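# Separate the phone from its case and leave both apart

## Task

Remove the phone from its case and set the phone and case down with a gap of at least one finger's width between them. Both must stay put on their own once the robot is gone, and nothing rigid may leave the table. Finish by releasing the grip and moving the grippers away.

## Robot and tools

Robot: two arms, left_arm and right_arm, each ending in a two-finger parallel gripper. All poses use one scene frame. The origin sits on the table top midway between the arms, +x points out over the table, +z points up, and left_arm is on the +y side. The names left and right do not describe image sides. Left base is at (+0.043, +0.283, 0) m and right base at (+0.036, -0.363, 0) m, both nearly unrotated.

Gripper frame: fingers extend along the gripper's +z axis and close along its y axis. end_effector_position is the point between the finger pads, roughly 1 cm short of the fingertips. The wrist camera mount adds bulk near the hand.

The 16-number row (used by both motion tools): one flat list covering both arms. First 8 numbers are left_arm: x, y, z in metres, then quaternion qw, qx, qy, qz (w first), then opening. Next 8 are right_arm in the same order. Position and quaternion are an absolute pose (a place to go to, not an offset) for that gripper's end_effector_position and orientation, in the scene frame. Opening runs from -1 (closed) to +1 (fully open, 0.094 m). A row is rejected if its position lies more than 0.6 m from the arm's last reported position along any gripper axis. Every arm needs its full 8 numbers even if it should stay still: for a still arm, repeat its last reported pose exactly and the opening it should keep; to hold an orientation steady, resend the same quaternion you used before rather than the slightly drifted one in the result.

Tools:
- execute_actions(actions, pictures): actions is a list with zero or one entry. Empty list = just read the state. {"rows": [...], "steps": n} plays up to 15 rows, one per 1/30 s control step (steps at most 15, default 15; the final row repeats if rows run short). {"steps": n} alone is a wait of up to 300 steps counted from the previous result, including the time spent replying. pictures toggles camera images (on by default).
- move(target, speed): target is one 16-number row as above. Each gripper travels a straight line toward its pose, both finishing together, lasting 0.5 to 10 s (cut off at 10 s if longer). speed is the top path speed in m/s, 0.002 to 0.5, default 0.25; turning is capped at twice that in rad/s. The opening is sent when the move starts. Paths ignore obstacles and the other arm.
- wait(seconds): 0 to 10 s with no new command.
- zoom_image(camera, region): camera is cam_high, cam_left_wrist or cam_right_wrist (all 504x504); region is [x0, y0, x1, y1] in pixels from the top-left corner, at most 504x504.
- read_manual(section): returns licence texts only; no motion.
- finished_scene(scene): ends and grades the current scene by its number; irreversible.

Controller behaviour: each step the command is clamped to within 70 mm and 16 degrees of the measured hand pose, then solved by damped inverse kinematics, with position taking priority over orientation. After an action ends, an arm continues only to its last clamped pose, so check the result and send the remainder. Hands often settle a centimetre or more off target, usually low, and reported positions get less accurate at long reach. Arms near full stretch can overshoot speed or wander off the line.

Reading results: the state line gives each gripper's position and quaternion. grip_measured is the finger opening on the command scale (each sensor may be off by about 1 mm). The last Joint positions entry is the opening in metres. A move adds a "move:" line with an ending such as done, off_target, moving, held or fault, and per-gripper distance to target. If only one arm is named, the other finished fine. limits=paced means the pose was clipped; limits=held means a safety check blocked some steps, after which the arm may lunge. HELD marks steps not sent; "pose unreachable" names an arm whose command the clearance check altered. "Hand target" shows where the controller is currently steering. Joint torques are noisy and offset. MOTOR HOT warns at 75 °C; at 90 °C the arm pauses 10 s, and at 100 °C it goes limp and drops. FAULT lines report stops.

Gripping: to hold something, command an opening about 0.03 below grip_measured; a smaller gap grips more gently. Pad force tops out near 50–62 N, weaker on very thin parts (under about 2 mm), with a brief spike on first contact.

Avoid: knocking or placing rigid items off the table, letting arms collide or press each other, fast impacts (harder when quicker or aimed deeper past contact), dropping or letting objects slip, and long heavy holds. Loose objects may occasionally get nudged by outside disturbances. Reply time passes in the simulation, and the final state must hold without the robot, so open the fingers and back away before ending.

Each tool is called after "Emit:" as a command line: name --argument value for each argument, lists and objects as JSON in quotes; but a table of rows of numbers goes row by row, as --pt "numbers of a row", without its own name.

## Session

Emit:
execute_actions --actions '[]'

Scene clock: 0.00 s of 4200.00 s.
left_arm: end_effector_position=(+0.3397, +0.0658, +0.3217) grip_measured=+1.000 end_effector_quat_wxyz=(+0.501, -0.501, +0.667, -0.231) | right_arm: end_effector_position=(+0.6572, -0.5321, +0.2563) grip_measured=+1.000 end_effector_quat_wxyz=(+0.672, +0.023, +0.738, +0.050)
Joint positions: left_arm=[-1.09   1.512  1.545 -1.024 -1.084 -2.009  0.094] | right_arm=[-0.351  2.144  1.66   0.384 -0.422  0.065  0.094]
Joint velocities: left_arm=[-0.002 -0.027 -0.046  0.037 -0.022  0.051  0.   ] | right_arm=[ 0.002 -0.002 -0.007  0.022 -0.022 -0.037  0.   ]
Joint torques (N m, as the arm reports them, + toward a larger angle): no reading
Motor temperatures (°C, as the motors report them): left_arm=[28 31 28 30 29 29] | right_arm=[27 29 29 29 27 30]
Hand target (left_arm): +0.339, +0.070, +0.327; +0.507, -0.499, +0.665, -0.229
Hand target (right_arm): +0.656, -0.532, +0.267; +0.679, +0.020, +0.733, +0.048

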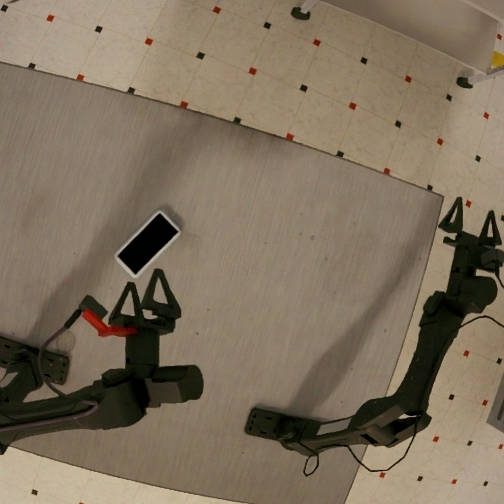

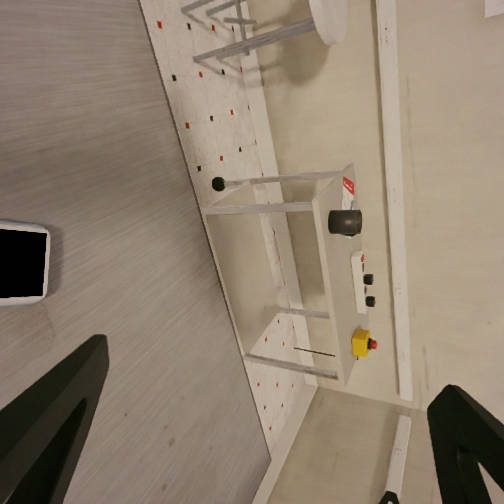

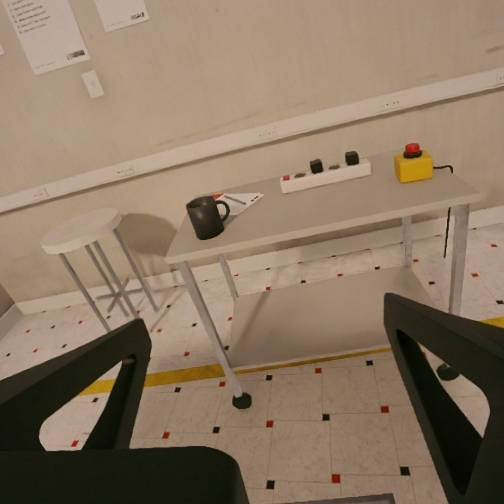

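Emit:
zoom_image --camera "cam_high" --region '[90, 190, 210, 290]'

Emit:
zoom_image --camera "cam_left_wrist" --region '[0, 190, 140, 330]'

Region (90, 190, 210, 290) of cam_high's 504x504 image, scaled by 4.200, with more detail than that image has.

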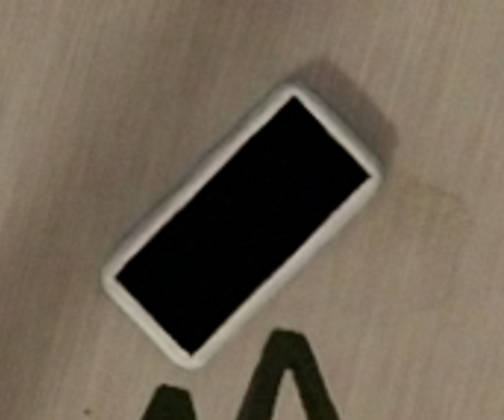

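Region (0, 190, 140, 330) of cam_left_wrist's 504x504 image, scaled by 3.600, with more detail than that image has.

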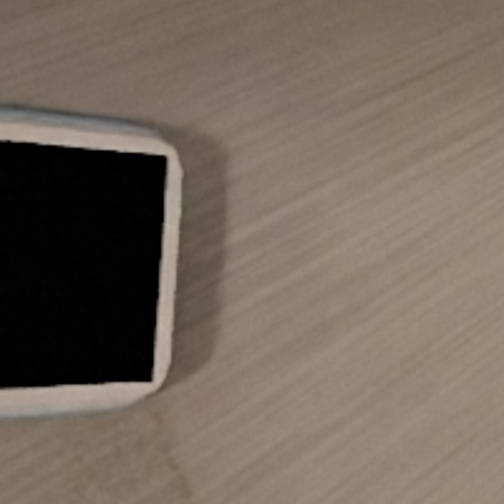

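Emit:
move --target '[0.36,0.12,0.2,0,0.259,0.966,0,1,0.3,-0.4,0.22,0.17,0,0.985,0,1]'

Scene clock: 11.73 s of 4200.00 s.
left_arm: end_effector_position=(+0.3584, +0.1168, +0.1959) grip_measured=+1.000 end_effector_quat_wxyz=(+0.033, +0.265, +0.964, -0.017) | right_arm: end_effector_position=(+0.2960, -0.4073, +0.2138) grip_measured=+1.000 end_effector_quat_wxyz=(+0.152, +0.006, +0.988, +0.007)
Joint positions: left_arm=[-0.491  1.868  1.919 -1.551  0.019  0.058  0.094] | right_arm=[-0.196  1.307  1.379 -1.346 -0.08  -0.202  0.094]
Joint velocities: left_arm=[-0.017 -0.017 -0.032 -0.022 -0.022  0.051  0.   ] | right_arm=[-0.002  0.002  0.002  0.007 -0.007 -0.051  0.   ]
Joint torques (N m, as the arm reports them, + toward a larger angle): left_arm=[ 0.65 -9.59  7.73  0.53 -0.09  0.12] | right_arm=[ 0.84 -4.24  9.5   0.83  0.05  0.07]
Motor temperatures (°C, as the motors report them): left_arm=[28 32 29 31 30 29] | right_arm=[27 31 30 31 27 30]
Hand target (left_arm): +0.361, +0.121, +0.198; +0.031, +0.264, +0.964, -0.011
Hand target (right_arm): +0.295, -0.405, +0.227; +0.170, +0.003, +0.985, +0.001
Off the commanded pose (left_arm): 0.005 m, 4 deg.
Off the commanded pose (right_arm): 0.010 m, 2 deg.
joint sent to its limit (left arm) — the command would take joint 4 (wrist pitch) past its lower limit, so that joint was sent only as far as its limit.
After step 90, 4.07 s passed at rest.
move: off_target (left_arm)

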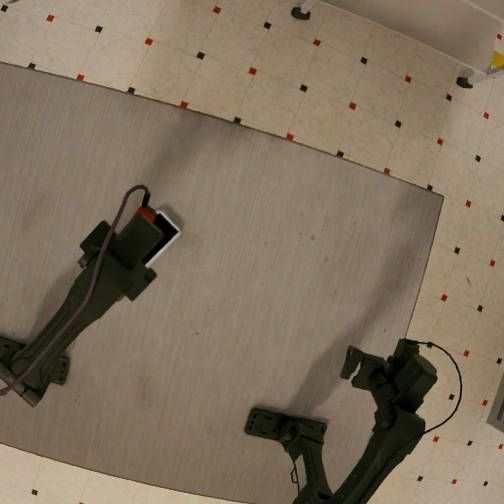

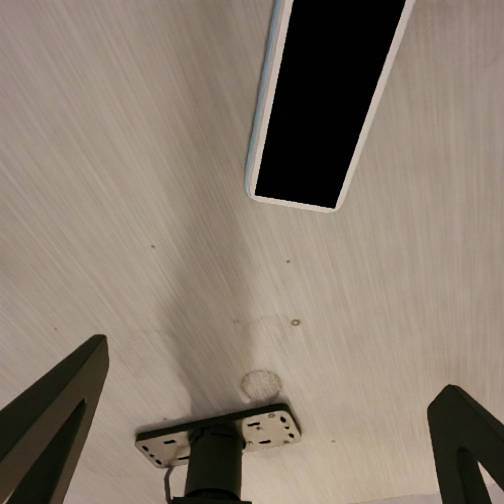

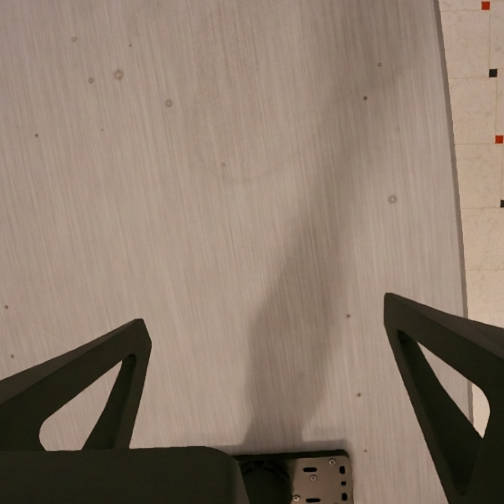

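Emit:
move --target '[0.3,0.15,0.07,0.37,0.239,0.893,-0.099,1,0.296,-0.407,0.214,0.152,0.006,0.988,0.007,1]'

Emit:
zoom_image --camera "cam_left_wrist" --region '[100, 50, 450, 400]'

Scene clock: 19.83 s of 4200.00 s.
left_arm: end_effector_position=(+0.2991, +0.1494, +0.0708) grip_measured=+1.000 end_effector_quat_wxyz=(+0.362, +0.243, +0.896, -0.089) | right_arm: end_effector_position=(+0.2956, -0.4074, +0.2136) grip_measured=+1.000 end_effector_quat_wxyz=(+0.152, +0.006, +0.988, +0.007)
Joint positions: left_arm=[-0.48   1.024  0.403 -0.186  0.026  0.052  0.094] | right_arm=[-0.196  1.307  1.379 -1.348 -0.079 -0.201  0.094]
Joint velocities: left_arm=[-0.012  0.012 -0.012  0.007  0.007  0.007  0.   ] | right_arm=[-0.007  0.012 -0.002 -0.007 -0.037  0.037  0.   ]
Joint torques (N m, as the arm reports them, + toward a larger angle): left_arm=[ 0.81 -3.71  5.14  2.17  0.12 -0.01] | right_arm=[ 0.16 -2.54  7.24  0.94 -0.04  0.04]
Motor temperatures (°C, as the motors report them): left_arm=[28 32 30 31 30 29] | right_arm=[27 30 30 30 27 30]
Hand target (left_arm): +0.300, +0.150, +0.072; +0.371, +0.237, +0.893, -0.094
Hand target (right_arm): +0.296, -0.407, +0.214; +0.152, +0.006, +0.988, +0.007
Off the commanded pose (left_arm): 0.001 m, 2 deg.
Off the commanded pose (right_arm): 0.001 m, 0 deg.
After step 90, 2.80 s passed at rest.
move: done

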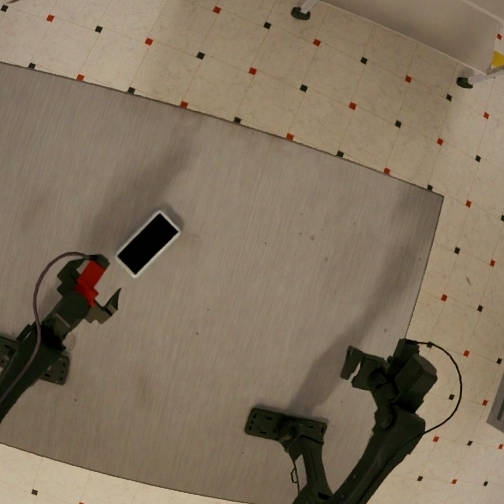

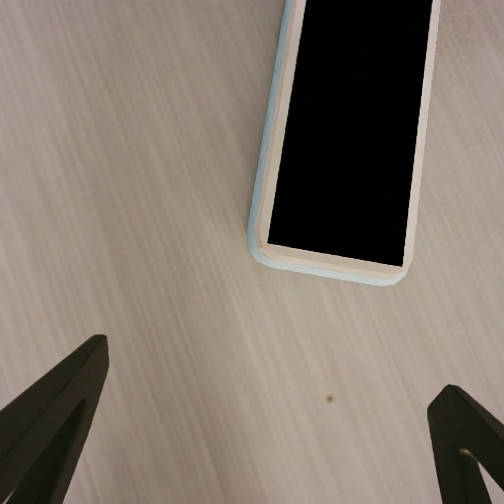

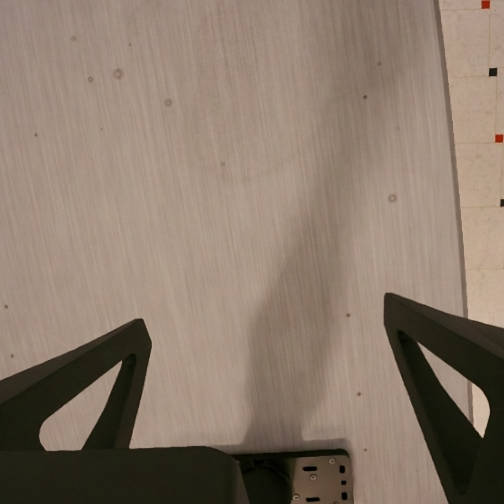

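Region (100, 50, 450, 400) of cam_left_wrist's 504x504 image, scaled by 1.440, with more detail than that image has.

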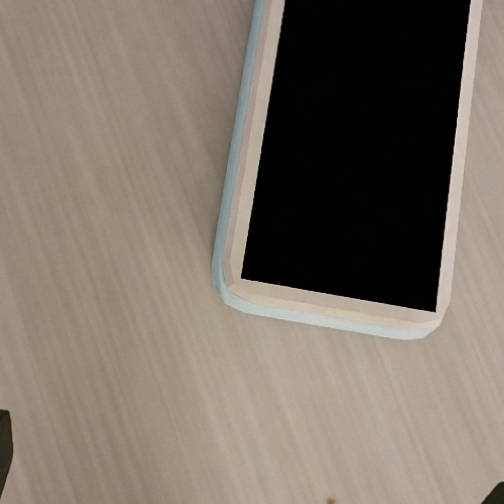

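Emit:
move --target '[0.41,0.065,0.055,0,0.284,0.959,0,1,0.296,-0.407,0.214,0.152,0.006,0.988,0.007,1]' --speed 0.15

Scene clock: 29.93 s of 4200.00 s.
left_arm: end_effector_position=(+0.4087, +0.0683, +0.0494) grip_measured=+1.000 end_effector_quat_wxyz=(-0.000, +0.283, +0.959, -0.008) | right_arm: end_effector_position=(+0.2956, -0.4074, +0.2136) grip_measured=+1.000 end_effector_quat_wxyz=(+0.152, +0.006, +0.988, +0.007)
Joint positions: left_arm=[-0.539  2.191  1.81  -1.186  0.016  0.048  0.094] | right_arm=[-0.196  1.307  1.379 -1.348 -0.079 -0.201  0.094]
Joint velocities: left_arm=[-0.037 -0.002  0.012 -0.022  0.007  0.007  0.   ] | right_arm=[-0.002 -0.007 -0.007 -0.007 -0.022 -0.007  0.   ]
Joint torques (N m, as the arm reports them, + toward a larger angle): left_arm=[ -0.75 -12.91   8.31   0.37  -0.03   0.02] | right_arm=[ 0.16 -2.54  7.23  0.94 -0.04  0.04]
Motor temperatures (°C, as the motors report them): left_arm=[28 32 30 32 30 29] | right_arm=[27 30 30 30 27 30]
Hand target (left_arm): +0.409, +0.064, +0.053; -0.000, +0.288, +0.958, -0.004
Hand target (right_arm): +0.296, -0.407, +0.214; +0.152, +0.006, +0.988, +0.007
Off the commanded pose (left_arm): 0.007 m, 1 deg.
Off the commanded pose (right_arm): 0.001 m, 0 deg.
After step 90, 3.90 s passed at rest.
move: done

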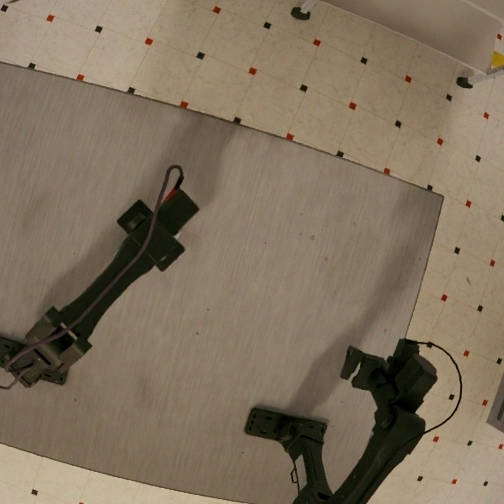

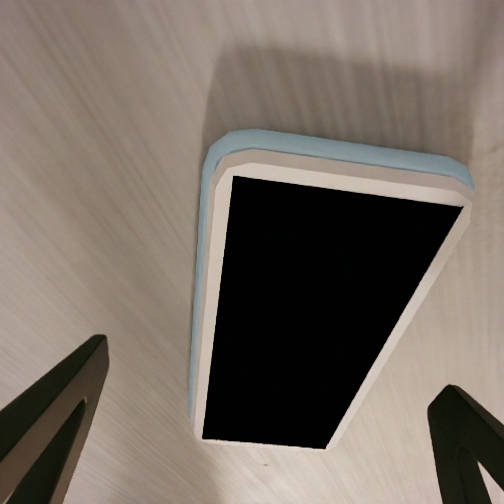

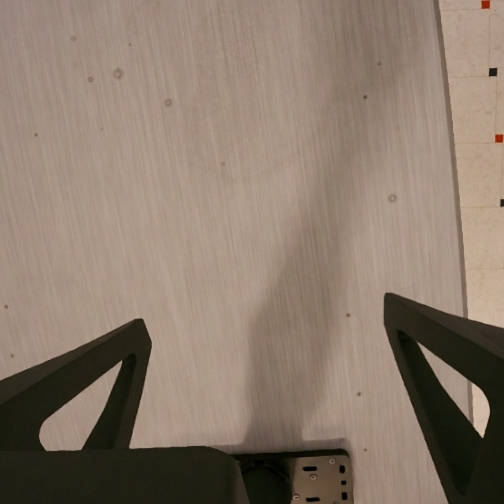

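Emit:
move --target '[0.401,0.059,0.038,0,0.284,0.959,0,1,0.296,-0.407,0.214,0.152,0.006,0.988,0.007,1]' --speed 0.05

Scene clock: 35.40 s of 4200.00 s.
left_arm: end_effector_position=(+0.4002, +0.0604, +0.0434) grip_measured=+1.000 end_effector_quat_wxyz=(-0.004, +0.284, +0.959, -0.005) | right_arm: end_effector_position=(+0.2956, -0.4074, +0.2136) grip_measured=+1.000 end_effector_quat_wxyz=(+0.152, +0.006, +0.988, +0.007)
Joint positions: left_arm=[-0.567  2.191  1.786 -1.171  0.012  0.022  0.094] | right_arm=[-0.196  1.307  1.379 -1.348 -0.079 -0.201  0.094]
Joint velocities: left_arm=[ 0.002 -0.007  0.012  0.007 -0.051 -0.007  0.   ] | right_arm=[-0.007 -0.007  0.012  0.037 -0.051 -0.022  0.   ]
Joint torques (N m, as the arm reports them, + toward a larger angle): left_arm=[ -0.54 -13.43   4.66   0.76  -0.06   0.  ] | right_arm=[ 0.14 -2.53  7.22  0.94 -0.04  0.05]
Motor temperatures (°C, as the motors report them): left_arm=[28 33 30 32 30 29] | right_arm=[27 30 30 30 27 30]
Hand target (left_arm): +0.401, +0.059, +0.038; -0.000, +0.284, +0.959, -0.000
Hand target (right_arm): +0.296, -0.407, +0.214; +0.152, +0.006, +0.988, +0.007
Off the commanded pose (left_arm): 0.006 m, 1 deg.
Off the commanded pose (right_arm): 0.001 m, 0 deg.
After step 90, 1.70 s passed at rest.
move: done

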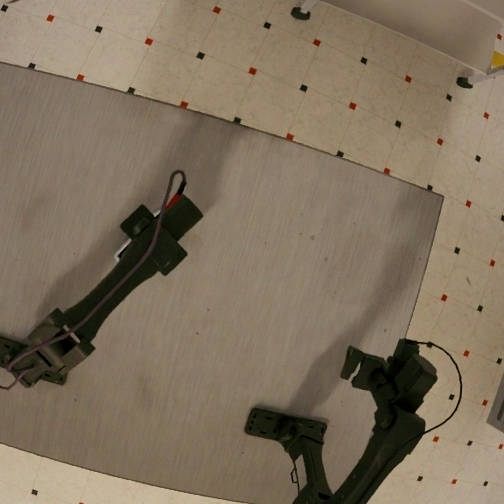

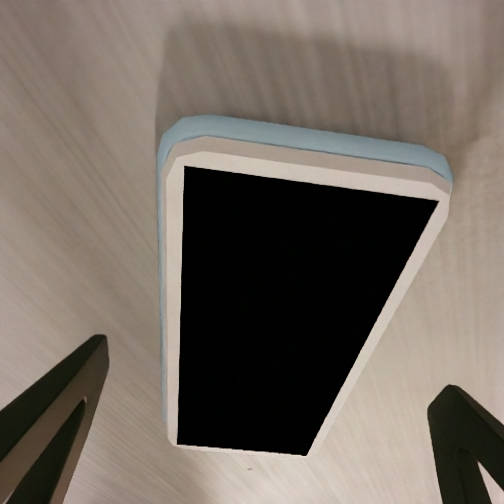

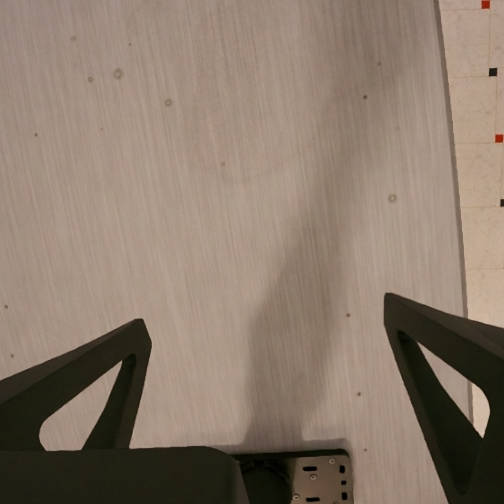

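Emit:
move --target '[0.401,0.059,0.024,0,0.284,0.959,0,1,0.296,-0.407,0.214,0.152,0.006,0.988,0.007,1]' --speed 0.03

Scene clock: 39.13 s of 4200.00 s.
left_arm: end_effector_position=(+0.4016, +0.0598, +0.0343) grip_measured=+1.000 end_effector_quat_wxyz=(+0.002, +0.283, +0.959, -0.006) | right_arm: end_effector_position=(+0.2956, -0.4074, +0.2136) grip_measured=+1.000 end_effector_quat_wxyz=(+0.152, +0.006, +0.988, +0.007)
Joint positions: left_arm=[-0.567  2.191  1.749 -1.121  0.011  0.02   0.094] | right_arm=[-0.196  1.307  1.379 -1.348 -0.079 -0.201  0.094]
Joint velocities: left_arm=[-0.002 -0.012  0.002 -0.022 -0.022 -0.066  0.   ] | right_arm=[ 0.002 -0.002  0.007  0.051 -0.037  0.051  0.   ]
Joint torques (N m, as the arm reports them, + toward a larger angle): left_arm=[ -0.62 -12.62   4.63   0.81  -0.09  -0.02] | right_arm=[ 0.14 -2.53  7.21  0.94 -0.05  0.05]
Motor temperatures (°C, as the motors report them): left_arm=[28 34 30 32 30 29] | right_arm=[27 30 30 30 27 30]
Hand target (left_arm): +0.401, +0.059, +0.024; -0.000, +0.284, +0.959, +0.000
Hand target (right_arm): +0.296, -0.407, +0.214; +0.152, +0.006, +0.988, +0.007
Off the commanded pose (left_arm): 0.010 m, 1 deg.
Off the commanded pose (right_arm): 0.001 m, 0 deg.
move: done

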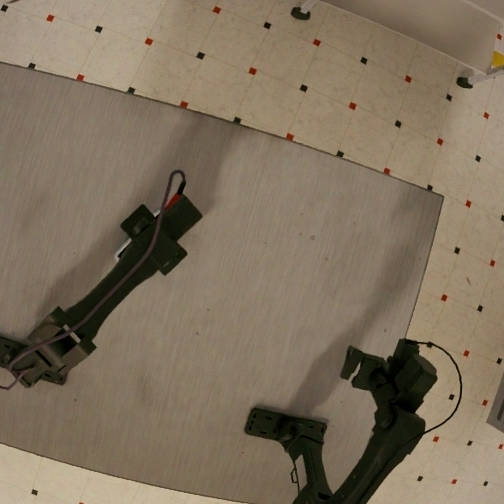

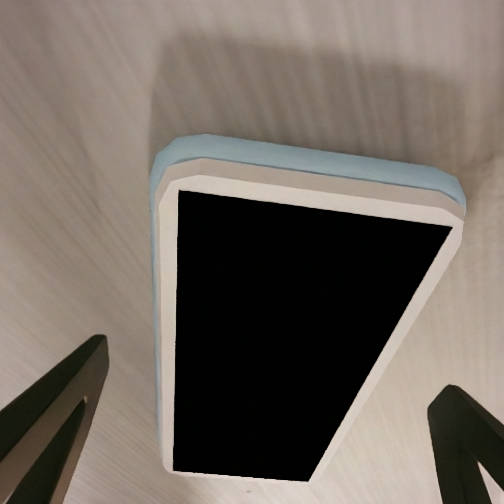

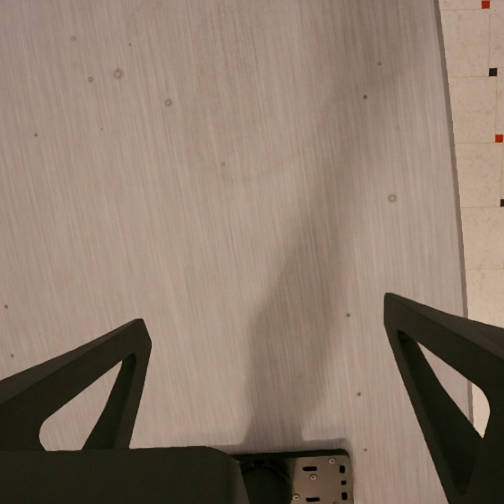

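Emit:
move --target '[0.401,0.059,0.016,0,0.284,0.959,0,1,0.296,-0.407,0.214,0.152,0.006,0.988,0.007,1]' --speed 0.03

Scene clock: 47.67 s of 4200.00 s.
left_arm: end_effector_position=(+0.4010, +0.0602, +0.0232) grip_measured=+1.000 end_effector_quat_wxyz=(-0.002, +0.283, +0.959, -0.005) | right_arm: end_effector_position=(+0.2956, -0.4074, +0.2136) grip_measured=+1.000 end_effector_quat_wxyz=(+0.152, +0.006, +0.988, +0.007)
Joint positions: left_arm=[-0.567  2.206  1.728 -1.093  0.01   0.02   0.094] | right_arm=[-0.196  1.307  1.379 -1.348 -0.079 -0.201  0.094]
Joint velocities: left_arm=[ 0.012 -0.002 -0.012  0.037 -0.081 -0.066  0.   ] | right_arm=[ 0.007 -0.002  0.017  0.022  0.007 -0.037  0.   ]
Joint torques (N m, as the arm reports them, + toward a larger angle): left_arm=[ -0.65 -13.12   4.52   0.83  -0.07  -0.04] | right_arm=[ 0.14 -2.55  7.21  0.94 -0.04  0.05]
Motor temperatures (°C, as the motors report them): left_arm=[28 35 30 31 30 29] | right_arm=[27 29 30 30 27 30]
Hand target (left_arm): +0.401, +0.059, +0.016; -0.000, +0.284, +0.959, +0.000
Hand target (right_arm): +0.296, -0.407, +0.214; +0.152, +0.006, +0.988, +0.007
Off the commanded pose (left_arm): 0.007 m, 1 deg.
Off the commanded pose (right_arm): 0.001 m, 0 deg.
After step 90, 4.57 s passed at rest.
move: done

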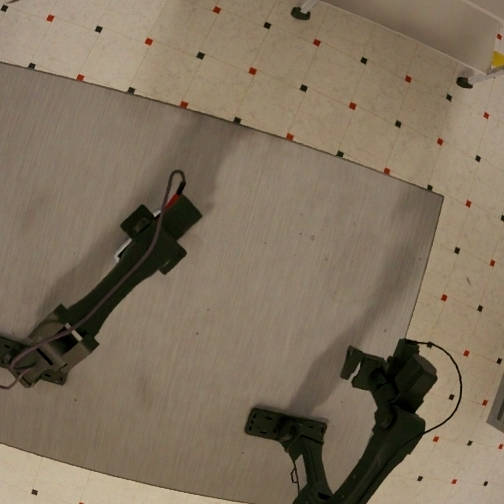

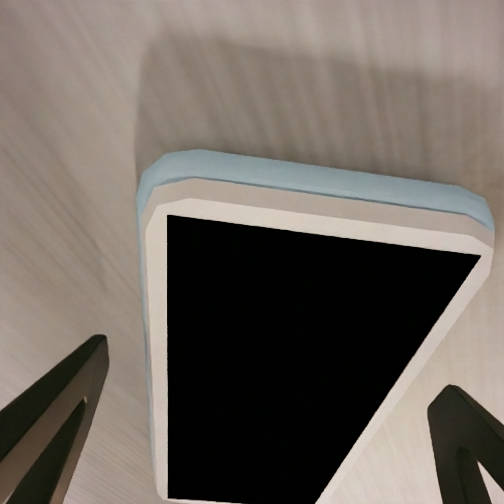

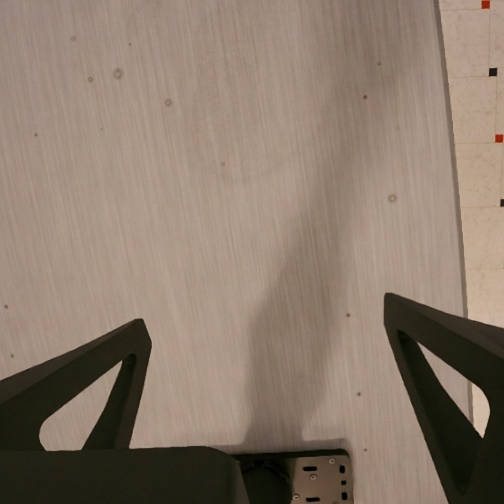

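Try closing.

Emit:
execute_actions --actions '[{"rows":[[0.401,0.059,0.016,0,0.284,0.959,0,0.45,0.296,-0.407,0.214,0.152,0.006,0.988,0.007,1]],"steps":15}]'

Emit:
wait --seconds 0.3

Scene clock: 56.03 s of 4200.00 s.
left_arm: end_effector_position=(+0.4015, +0.0602, +0.0231) grip_measured=+0.464 end_effector_quat_wxyz=(-0.001, +0.283, +0.959, -0.004) | right_arm: end_effector_position=(+0.2956, -0.4074, +0.2136) grip_measured=+1.000 end_effector_quat_wxyz=(+0.152, +0.006, +0.988, +0.007)
Joint positions: left_arm=[-0.567  2.206  1.728 -1.092  0.009  0.02   0.069] | right_arm=[-0.196  1.307  1.379 -1.348 -0.079 -0.201  0.094]
Joint velocities: left_arm=[ 0.002 -0.017 -0.012 -0.081 -0.007 -0.007  0.   ] | right_arm=[-0.012  0.002  0.002  0.022 -0.022  0.007  0.   ]
Joint torques (N m, as the arm reports them, + toward a larger angle): left_arm=[ -0.59 -13.18   4.55   0.78  -0.05   0.  ] | right_arm=[ 0.15 -2.56  7.22  0.95 -0.04  0.04]
Motor temperatures (°C, as the motors report them): left_arm=[28 36 29 31 30 29] | right_arm=[27 29 30 30 27 30]
Hand target (left_arm): +0.401, +0.059, +0.016; -0.000, +0.284, +0.959, -0.000
Hand target (right_arm): +0.296, -0.407, +0.214; +0.152, +0.006, +0.988, +0.007
Off the commanded pose (left_arm): 0.007 m, 1 deg.
Off the commanded pose (right_arm): 0.001 m, 0 deg.
Steps of this call (steps 1 to 90: nothing new was sent; then 4.87 s passed at rest; steps 91 to 105: all 15 steps of this action). Readings (end_effector_position):
91: left_arm (+0.4013, +0.0601, +0.0232) | right_arm (+0.2956, -0.4074, +0.2136)
92: left_arm (+0.4013, +0.0601, +0.0232) | right_arm (+0.2956, -0.4074, +0.2136)
94: left_arm (+0.4015, +0.0602, +0.0231) | right_arm (+0.2956, -0.4074, +0.2136)
98: left_arm (+0.4015, +0.0602, +0.0231) | right_arm (+0.2956, -0.4074, +0.2136)
105: the state above

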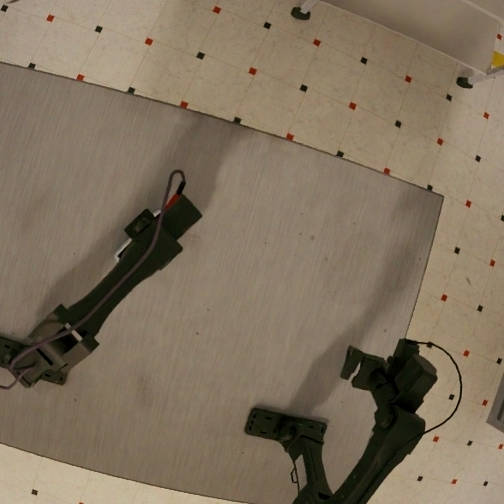

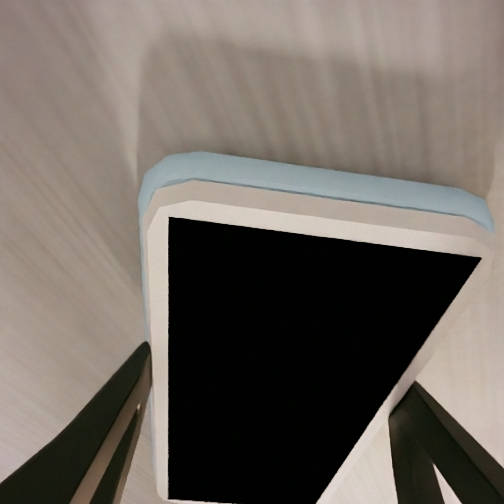

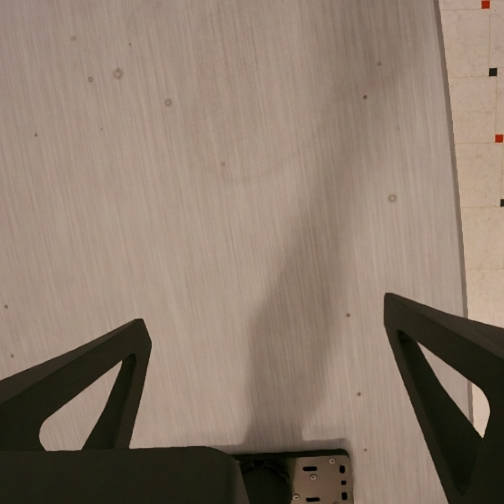

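Scene clock: 56.33 s of 4200.00 s.
left_arm: end_effector_position=(+0.4015, +0.0602, +0.0231) grip_measured=+0.464 end_effector_quat_wxyz=(-0.001, +0.283, +0.959, -0.004) | right_arm: end_effector_position=(+0.2956, -0.4074, +0.2136) grip_measured=+1.000 end_effector_quat_wxyz=(+0.152, +0.006, +0.988, +0.007)
Joint positions: left_arm=[-0.567  2.206  1.728 -1.092  0.009  0.02   0.069] | right_arm=[-0.196  1.307  1.379 -1.348 -0.079 -0.201  0.094]
Joint velocities: left_arm=[-0.017 -0.007  0.007  0.007 -0.066 -0.051  0.   ] | right_arm=[-0.002 -0.007 -0.007  0.007 -0.007  0.051  0.   ]
Joint torques (N m, as the arm reports them, + toward a larger angle): left_arm=[ -0.31 -13.12   4.63   0.81  -0.07   0.02] | right_arm=[ 0.15 -2.53  7.19  0.94 -0.05  0.04]
Motor temperatures (°C, as the motors report them): left_arm=[28 36 29 31 30 29] | right_arm=[27 29 30 30 27 30]
Hand target (left_arm): +0.401, +0.059, +0.016; -0.000, +0.284, +0.959, -0.000
Hand target (right_arm): +0.296, -0.407, +0.214; +0.152, +0.006, +0.988, +0.007
Off the commanded pose (left_arm): 0.007 m, 1 deg.
Off the commanded pose (right_arm): 0.001 m, 0 deg.
Steps of this call (steps 1 to 9: nothing new was sent). Readings (end_effector_position):
1: left_arm (+0.4015, +0.0602, +0.0231) | right_arm (+0.2956, -0.4074, +0.2136)
2: left_arm (+0.4015, +0.0602, +0.0231) | right_arm (+0.2956, -0.4074, +0.2136)
4: left_arm (+0.4015, +0.0602, +0.0231) | right_arm (+0.2956, -0.4074, +0.2136)
8: left_arm (+0.4015, +0.0602, +0.0231) | right_arm (+0.2956, -0.4074, +0.2136)
9: the state above

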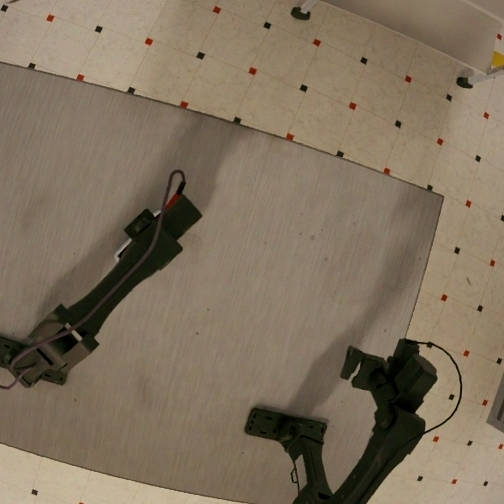

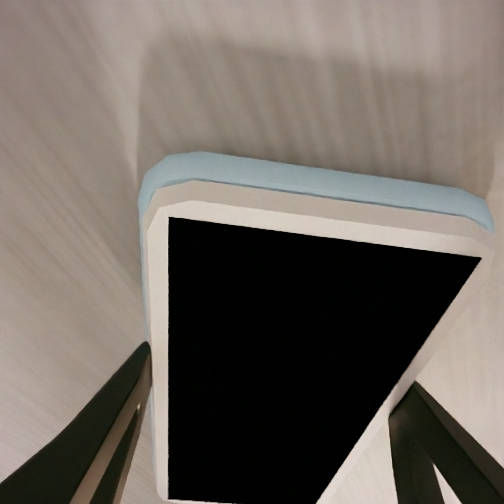

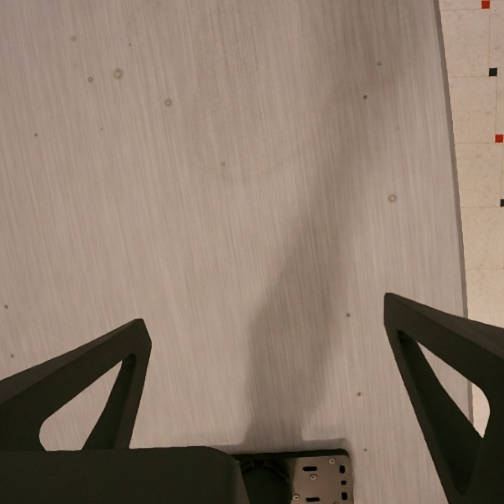

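Contact. Tighten and lift.

Emit:
move --target '[0.401,0.059,0.05,0,0.284,0.959,0,0.43,0.296,-0.407,0.214,0.152,0.006,0.988,0.007,1]' --speed 0.04

Scene clock: 59.97 s of 4200.00 s.
left_arm: end_effector_position=(+0.3969, +0.0631, +0.0328) grip_measured=+0.450 end_effector_quat_wxyz=(-0.016, +0.283, +0.959, -0.000) | right_arm: end_effector_position=(+0.2956, -0.4074, +0.2136) grip_measured=+1.000 end_effector_quat_wxyz=(+0.152, +0.006, +0.988, +0.007)
Joint positions: left_arm=[-0.567  2.206  1.767 -1.161  0.009  0.019  0.068] | right_arm=[-0.196  1.307  1.379 -1.348 -0.079 -0.201  0.094]
Joint velocities: left_arm=[-0.007 -0.007 -0.007 -0.007 -0.037 -0.007 -0.001] | right_arm=[ 0.002  0.002  0.002  0.022 -0.051  0.037  0.   ]
Joint torques (N m, as the arm reports them, + toward a larger angle): left_arm=[ -0.47 -15.85   8.35   0.26  -0.07  -0.01] | right_arm=[ 0.16 -2.51  7.22  0.94 -0.05  0.04]
Motor temperatures (°C, as the motors report them): left_arm=[28 36 30 31 30 29] | right_arm=[27 29 30 30 27 30]
Hand target (left_arm): +0.401, +0.059, +0.050; +0.000, +0.284, +0.959, -0.000
Hand target (right_arm): +0.296, -0.407, +0.214; +0.152, +0.006, +0.988, +0.007
Off the commanded pose (left_arm): 0.018 m, 2 deg.
Off the commanded pose (right_arm): 0.001 m, 0 deg.
move: off_target (left_arm)

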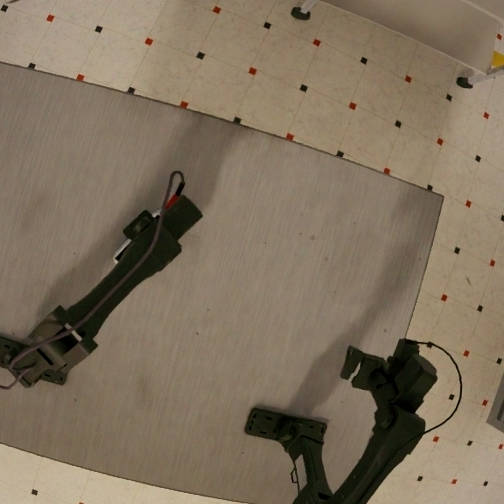

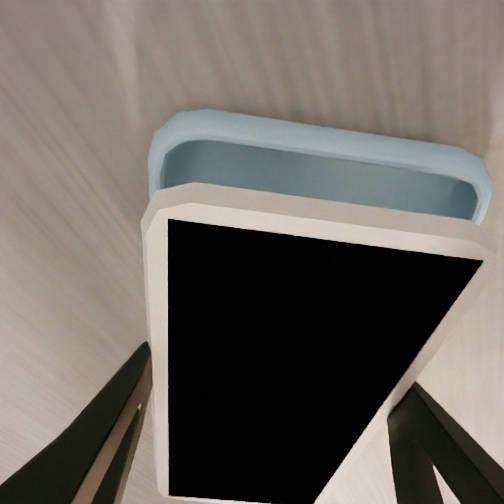

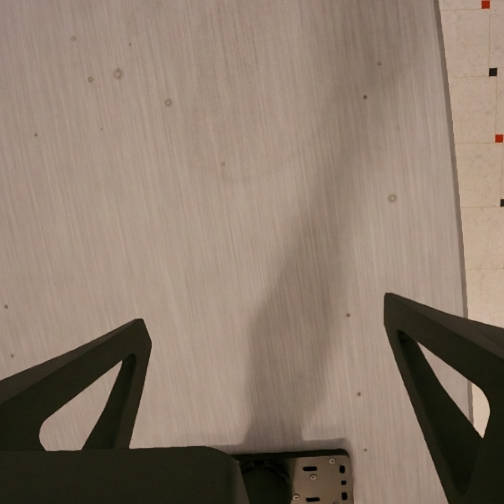

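Emit:
move --target '[0.405,0.065,0.07,0,0.284,0.959,0,0.42,0.296,-0.407,0.214,0.152,0.006,0.988,0.007,1]' --speed 0.05

Emit:
move --target '[0.46,0.185,0.07,0,0.284,0.959,0,0.42,0.296,-0.407,0.214,0.152,0.006,0.988,0.007,1]' --speed 0.1

Emit:
move --target '[0.46,0.185,0.012,0,0.284,0.959,0,0.42,0.296,-0.407,0.214,0.152,0.006,0.988,0.007,1]' --speed 0.04

Scene clock: 65.93 s of 4200.00 s.
left_arm: end_effector_position=(+0.3976, +0.0627, +0.0493) grip_measured=+0.450 end_effector_quat_wxyz=(-0.019, +0.285, +0.958, +0.001) | right_arm: end_effector_position=(+0.2956, -0.4074, +0.2136) grip_measured=+1.000 end_effector_quat_wxyz=(+0.152, +0.006, +0.988, +0.007)
Joint positions: left_arm=[-0.567  2.206  1.833 -1.235  0.009  0.025  0.068] | right_arm=[-0.196  1.307  1.379 -1.348 -0.079 -0.201  0.094]
Joint velocities: left_arm=[ 0.007  0.007 -0.012  0.007 -0.066 -0.081 -0.   ] | right_arm=[ 0.007 -0.012  0.012 -0.022  0.007 -0.051  0.   ]
Joint torques (N m, as the arm reports them, + toward a larger angle): left_arm=[  0.78 -16.65   8.5    0.25  -0.09   0.12] | right_arm=[ 0.15 -2.52  7.23  0.94 -0.04  0.04]
Motor temperatures (°C, as the motors report them): left_arm=[28 37 30 31 30 29] | right_arm=[27 29 31 30 27 30]
Hand target (left_arm): +0.405, +0.065, +0.070; +0.000, +0.284, +0.959, +0.000
Hand target (right_arm): +0.296, -0.407, +0.214; +0.152, +0.006, +0.988, +0.007
Off the commanded pose (left_arm): 0.022 m, 2 deg.
Off the commanded pose (right_arm): 0.001 m, 0 deg.
After step 90, 1.77 s passed at rest.
move: off_target (left_arm)

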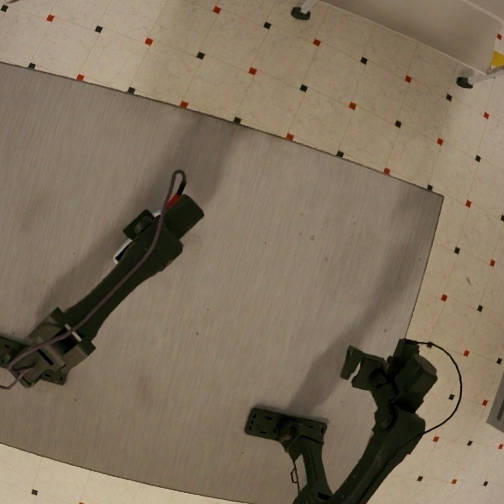

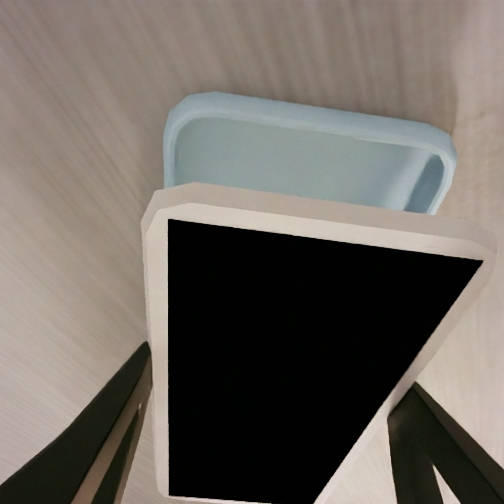

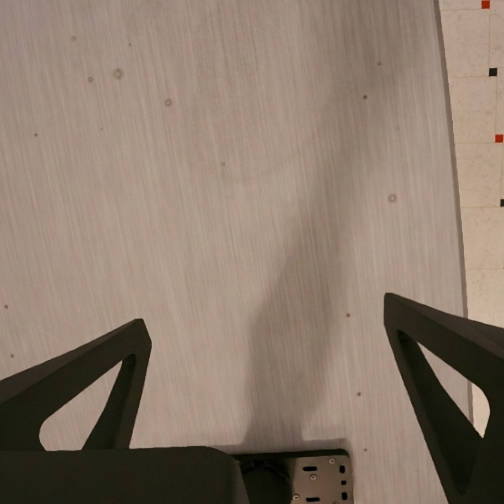

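Scene clock: 67.80 s of 4200.00 s.
left_arm: end_effector_position=(+0.4570, +0.1845, +0.0618) grip_measured=+0.450 end_effector_quat_wxyz=(-0.005, +0.281, +0.960, -0.002) | right_arm: end_effector_position=(+0.2956, -0.4074, +0.2136) grip_measured=+1.000 end_effector_quat_wxyz=(+0.152, +0.006, +0.988, +0.007)
Joint positions: left_arm=[-0.247  2.206  1.884 -1.258  0.004  0.336  0.068] | right_arm=[-0.196  1.307  1.379 -1.348 -0.079 -0.201  0.094]
Joint velocities: left_arm=[ 0.012 -0.012 -0.002 -0.037  0.037  0.007 -0.001] | right_arm=[-0.002 -0.002 -0.007 -0.022 -0.066 -0.022  0.   ]
Joint torques (N m, as the arm reports them, + toward a larger angle): left_arm=[  0.04 -13.82   8.51   0.33  -0.02   0.1 ] | right_arm=[ 0.13 -2.53  7.22  0.94 -0.03  0.04]
Motor temperatures (°C, as the motors report them): left_arm=[28 38 30 31 30 29] | right_arm=[27 29 31 30 27 30]
Hand target (left_arm): +0.460, +0.185, +0.070; -0.000, +0.284, +0.959, +0.000
Hand target (right_arm): +0.296, -0.407, +0.214; +0.152, +0.006, +0.988, +0.007
Off the commanded pose (left_arm): 0.009 m, 1 deg.
Off the commanded pose (right_arm): 0.001 m, 0 deg.
move: done

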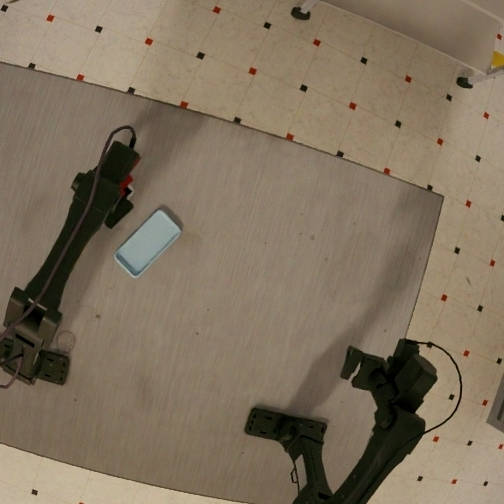

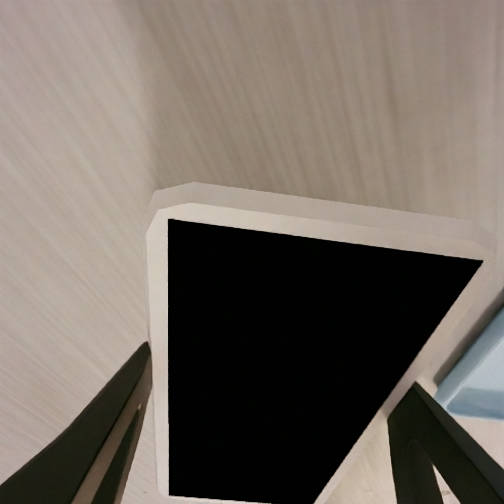

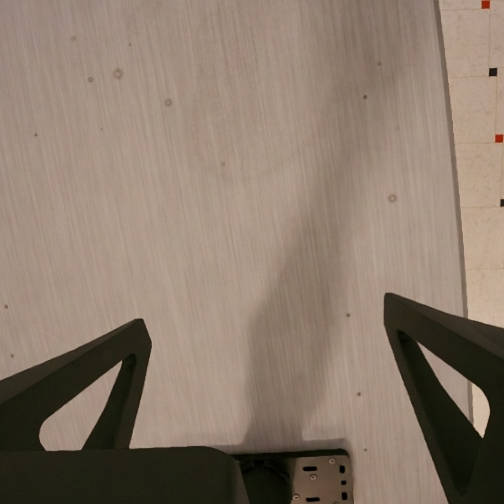

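Scene clock: 69.43 s of 4200.00 s.
left_arm: end_effector_position=(+0.4583, +0.1842, +0.0153) grip_measured=+0.450 end_effector_quat_wxyz=(-0.004, +0.281, +0.960, -0.002) | right_arm: end_effector_position=(+0.2956, -0.4074, +0.2136) grip_measured=+1.000 end_effector_quat_wxyz=(+0.152, +0.006, +0.988, +0.007)
Joint positions: left_arm=[-0.247  2.243  1.756 -1.092  0.004  0.337  0.068] | right_arm=[-0.196  1.307  1.379 -1.348 -0.079 -0.201  0.094]
Joint velocities: left_arm=[-0.002 -0.017  0.002 -0.007 -0.007 -0.007  0.   ] | right_arm=[ 0.012 -0.007 -0.007  0.007 -0.051 -0.051  0.   ]
Joint torques (N m, as the arm reports them, + toward a larger angle): left_arm=[  0.04 -14.12   4.79   0.76   0.01   0.16] | right_arm=[ 0.17 -2.51  7.2   0.94 -0.03  0.03]
Motor temperatures (°C, as the motors report them): left_arm=[28 38 30 31 30 29] | right_arm=[27 29 31 30 27 30]
Hand target (left_arm): +0.460, +0.185, +0.012; -0.000, +0.284, +0.959, +0.000
Hand target (right_arm): +0.296, -0.407, +0.214; +0.152, +0.006, +0.988, +0.007
Off the commanded pose (left_arm): 0.004 m, 1 deg.
Off the commanded pose (right_arm): 0.001 m, 0 deg.
move: done

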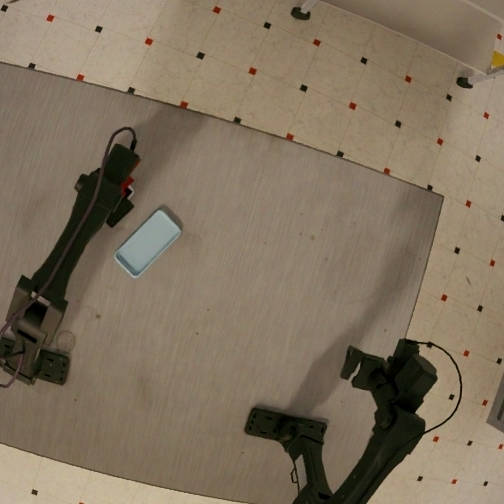

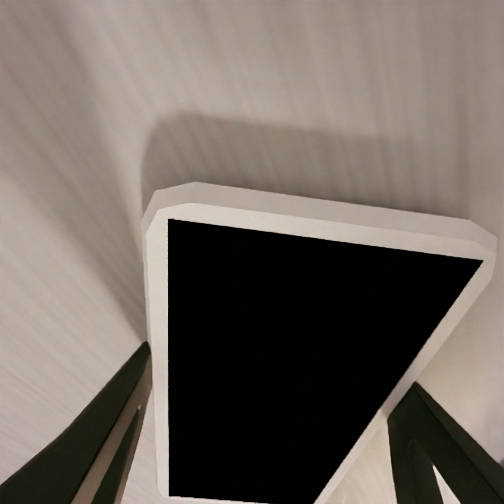

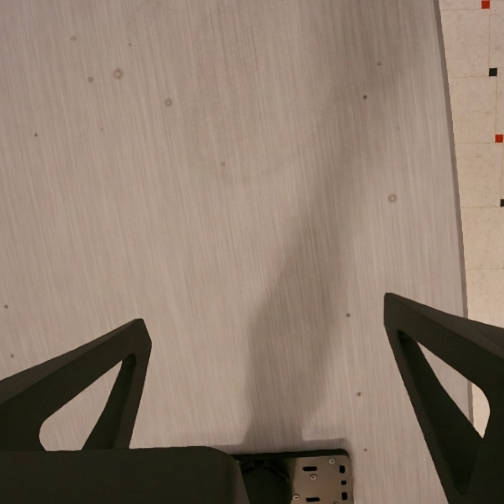

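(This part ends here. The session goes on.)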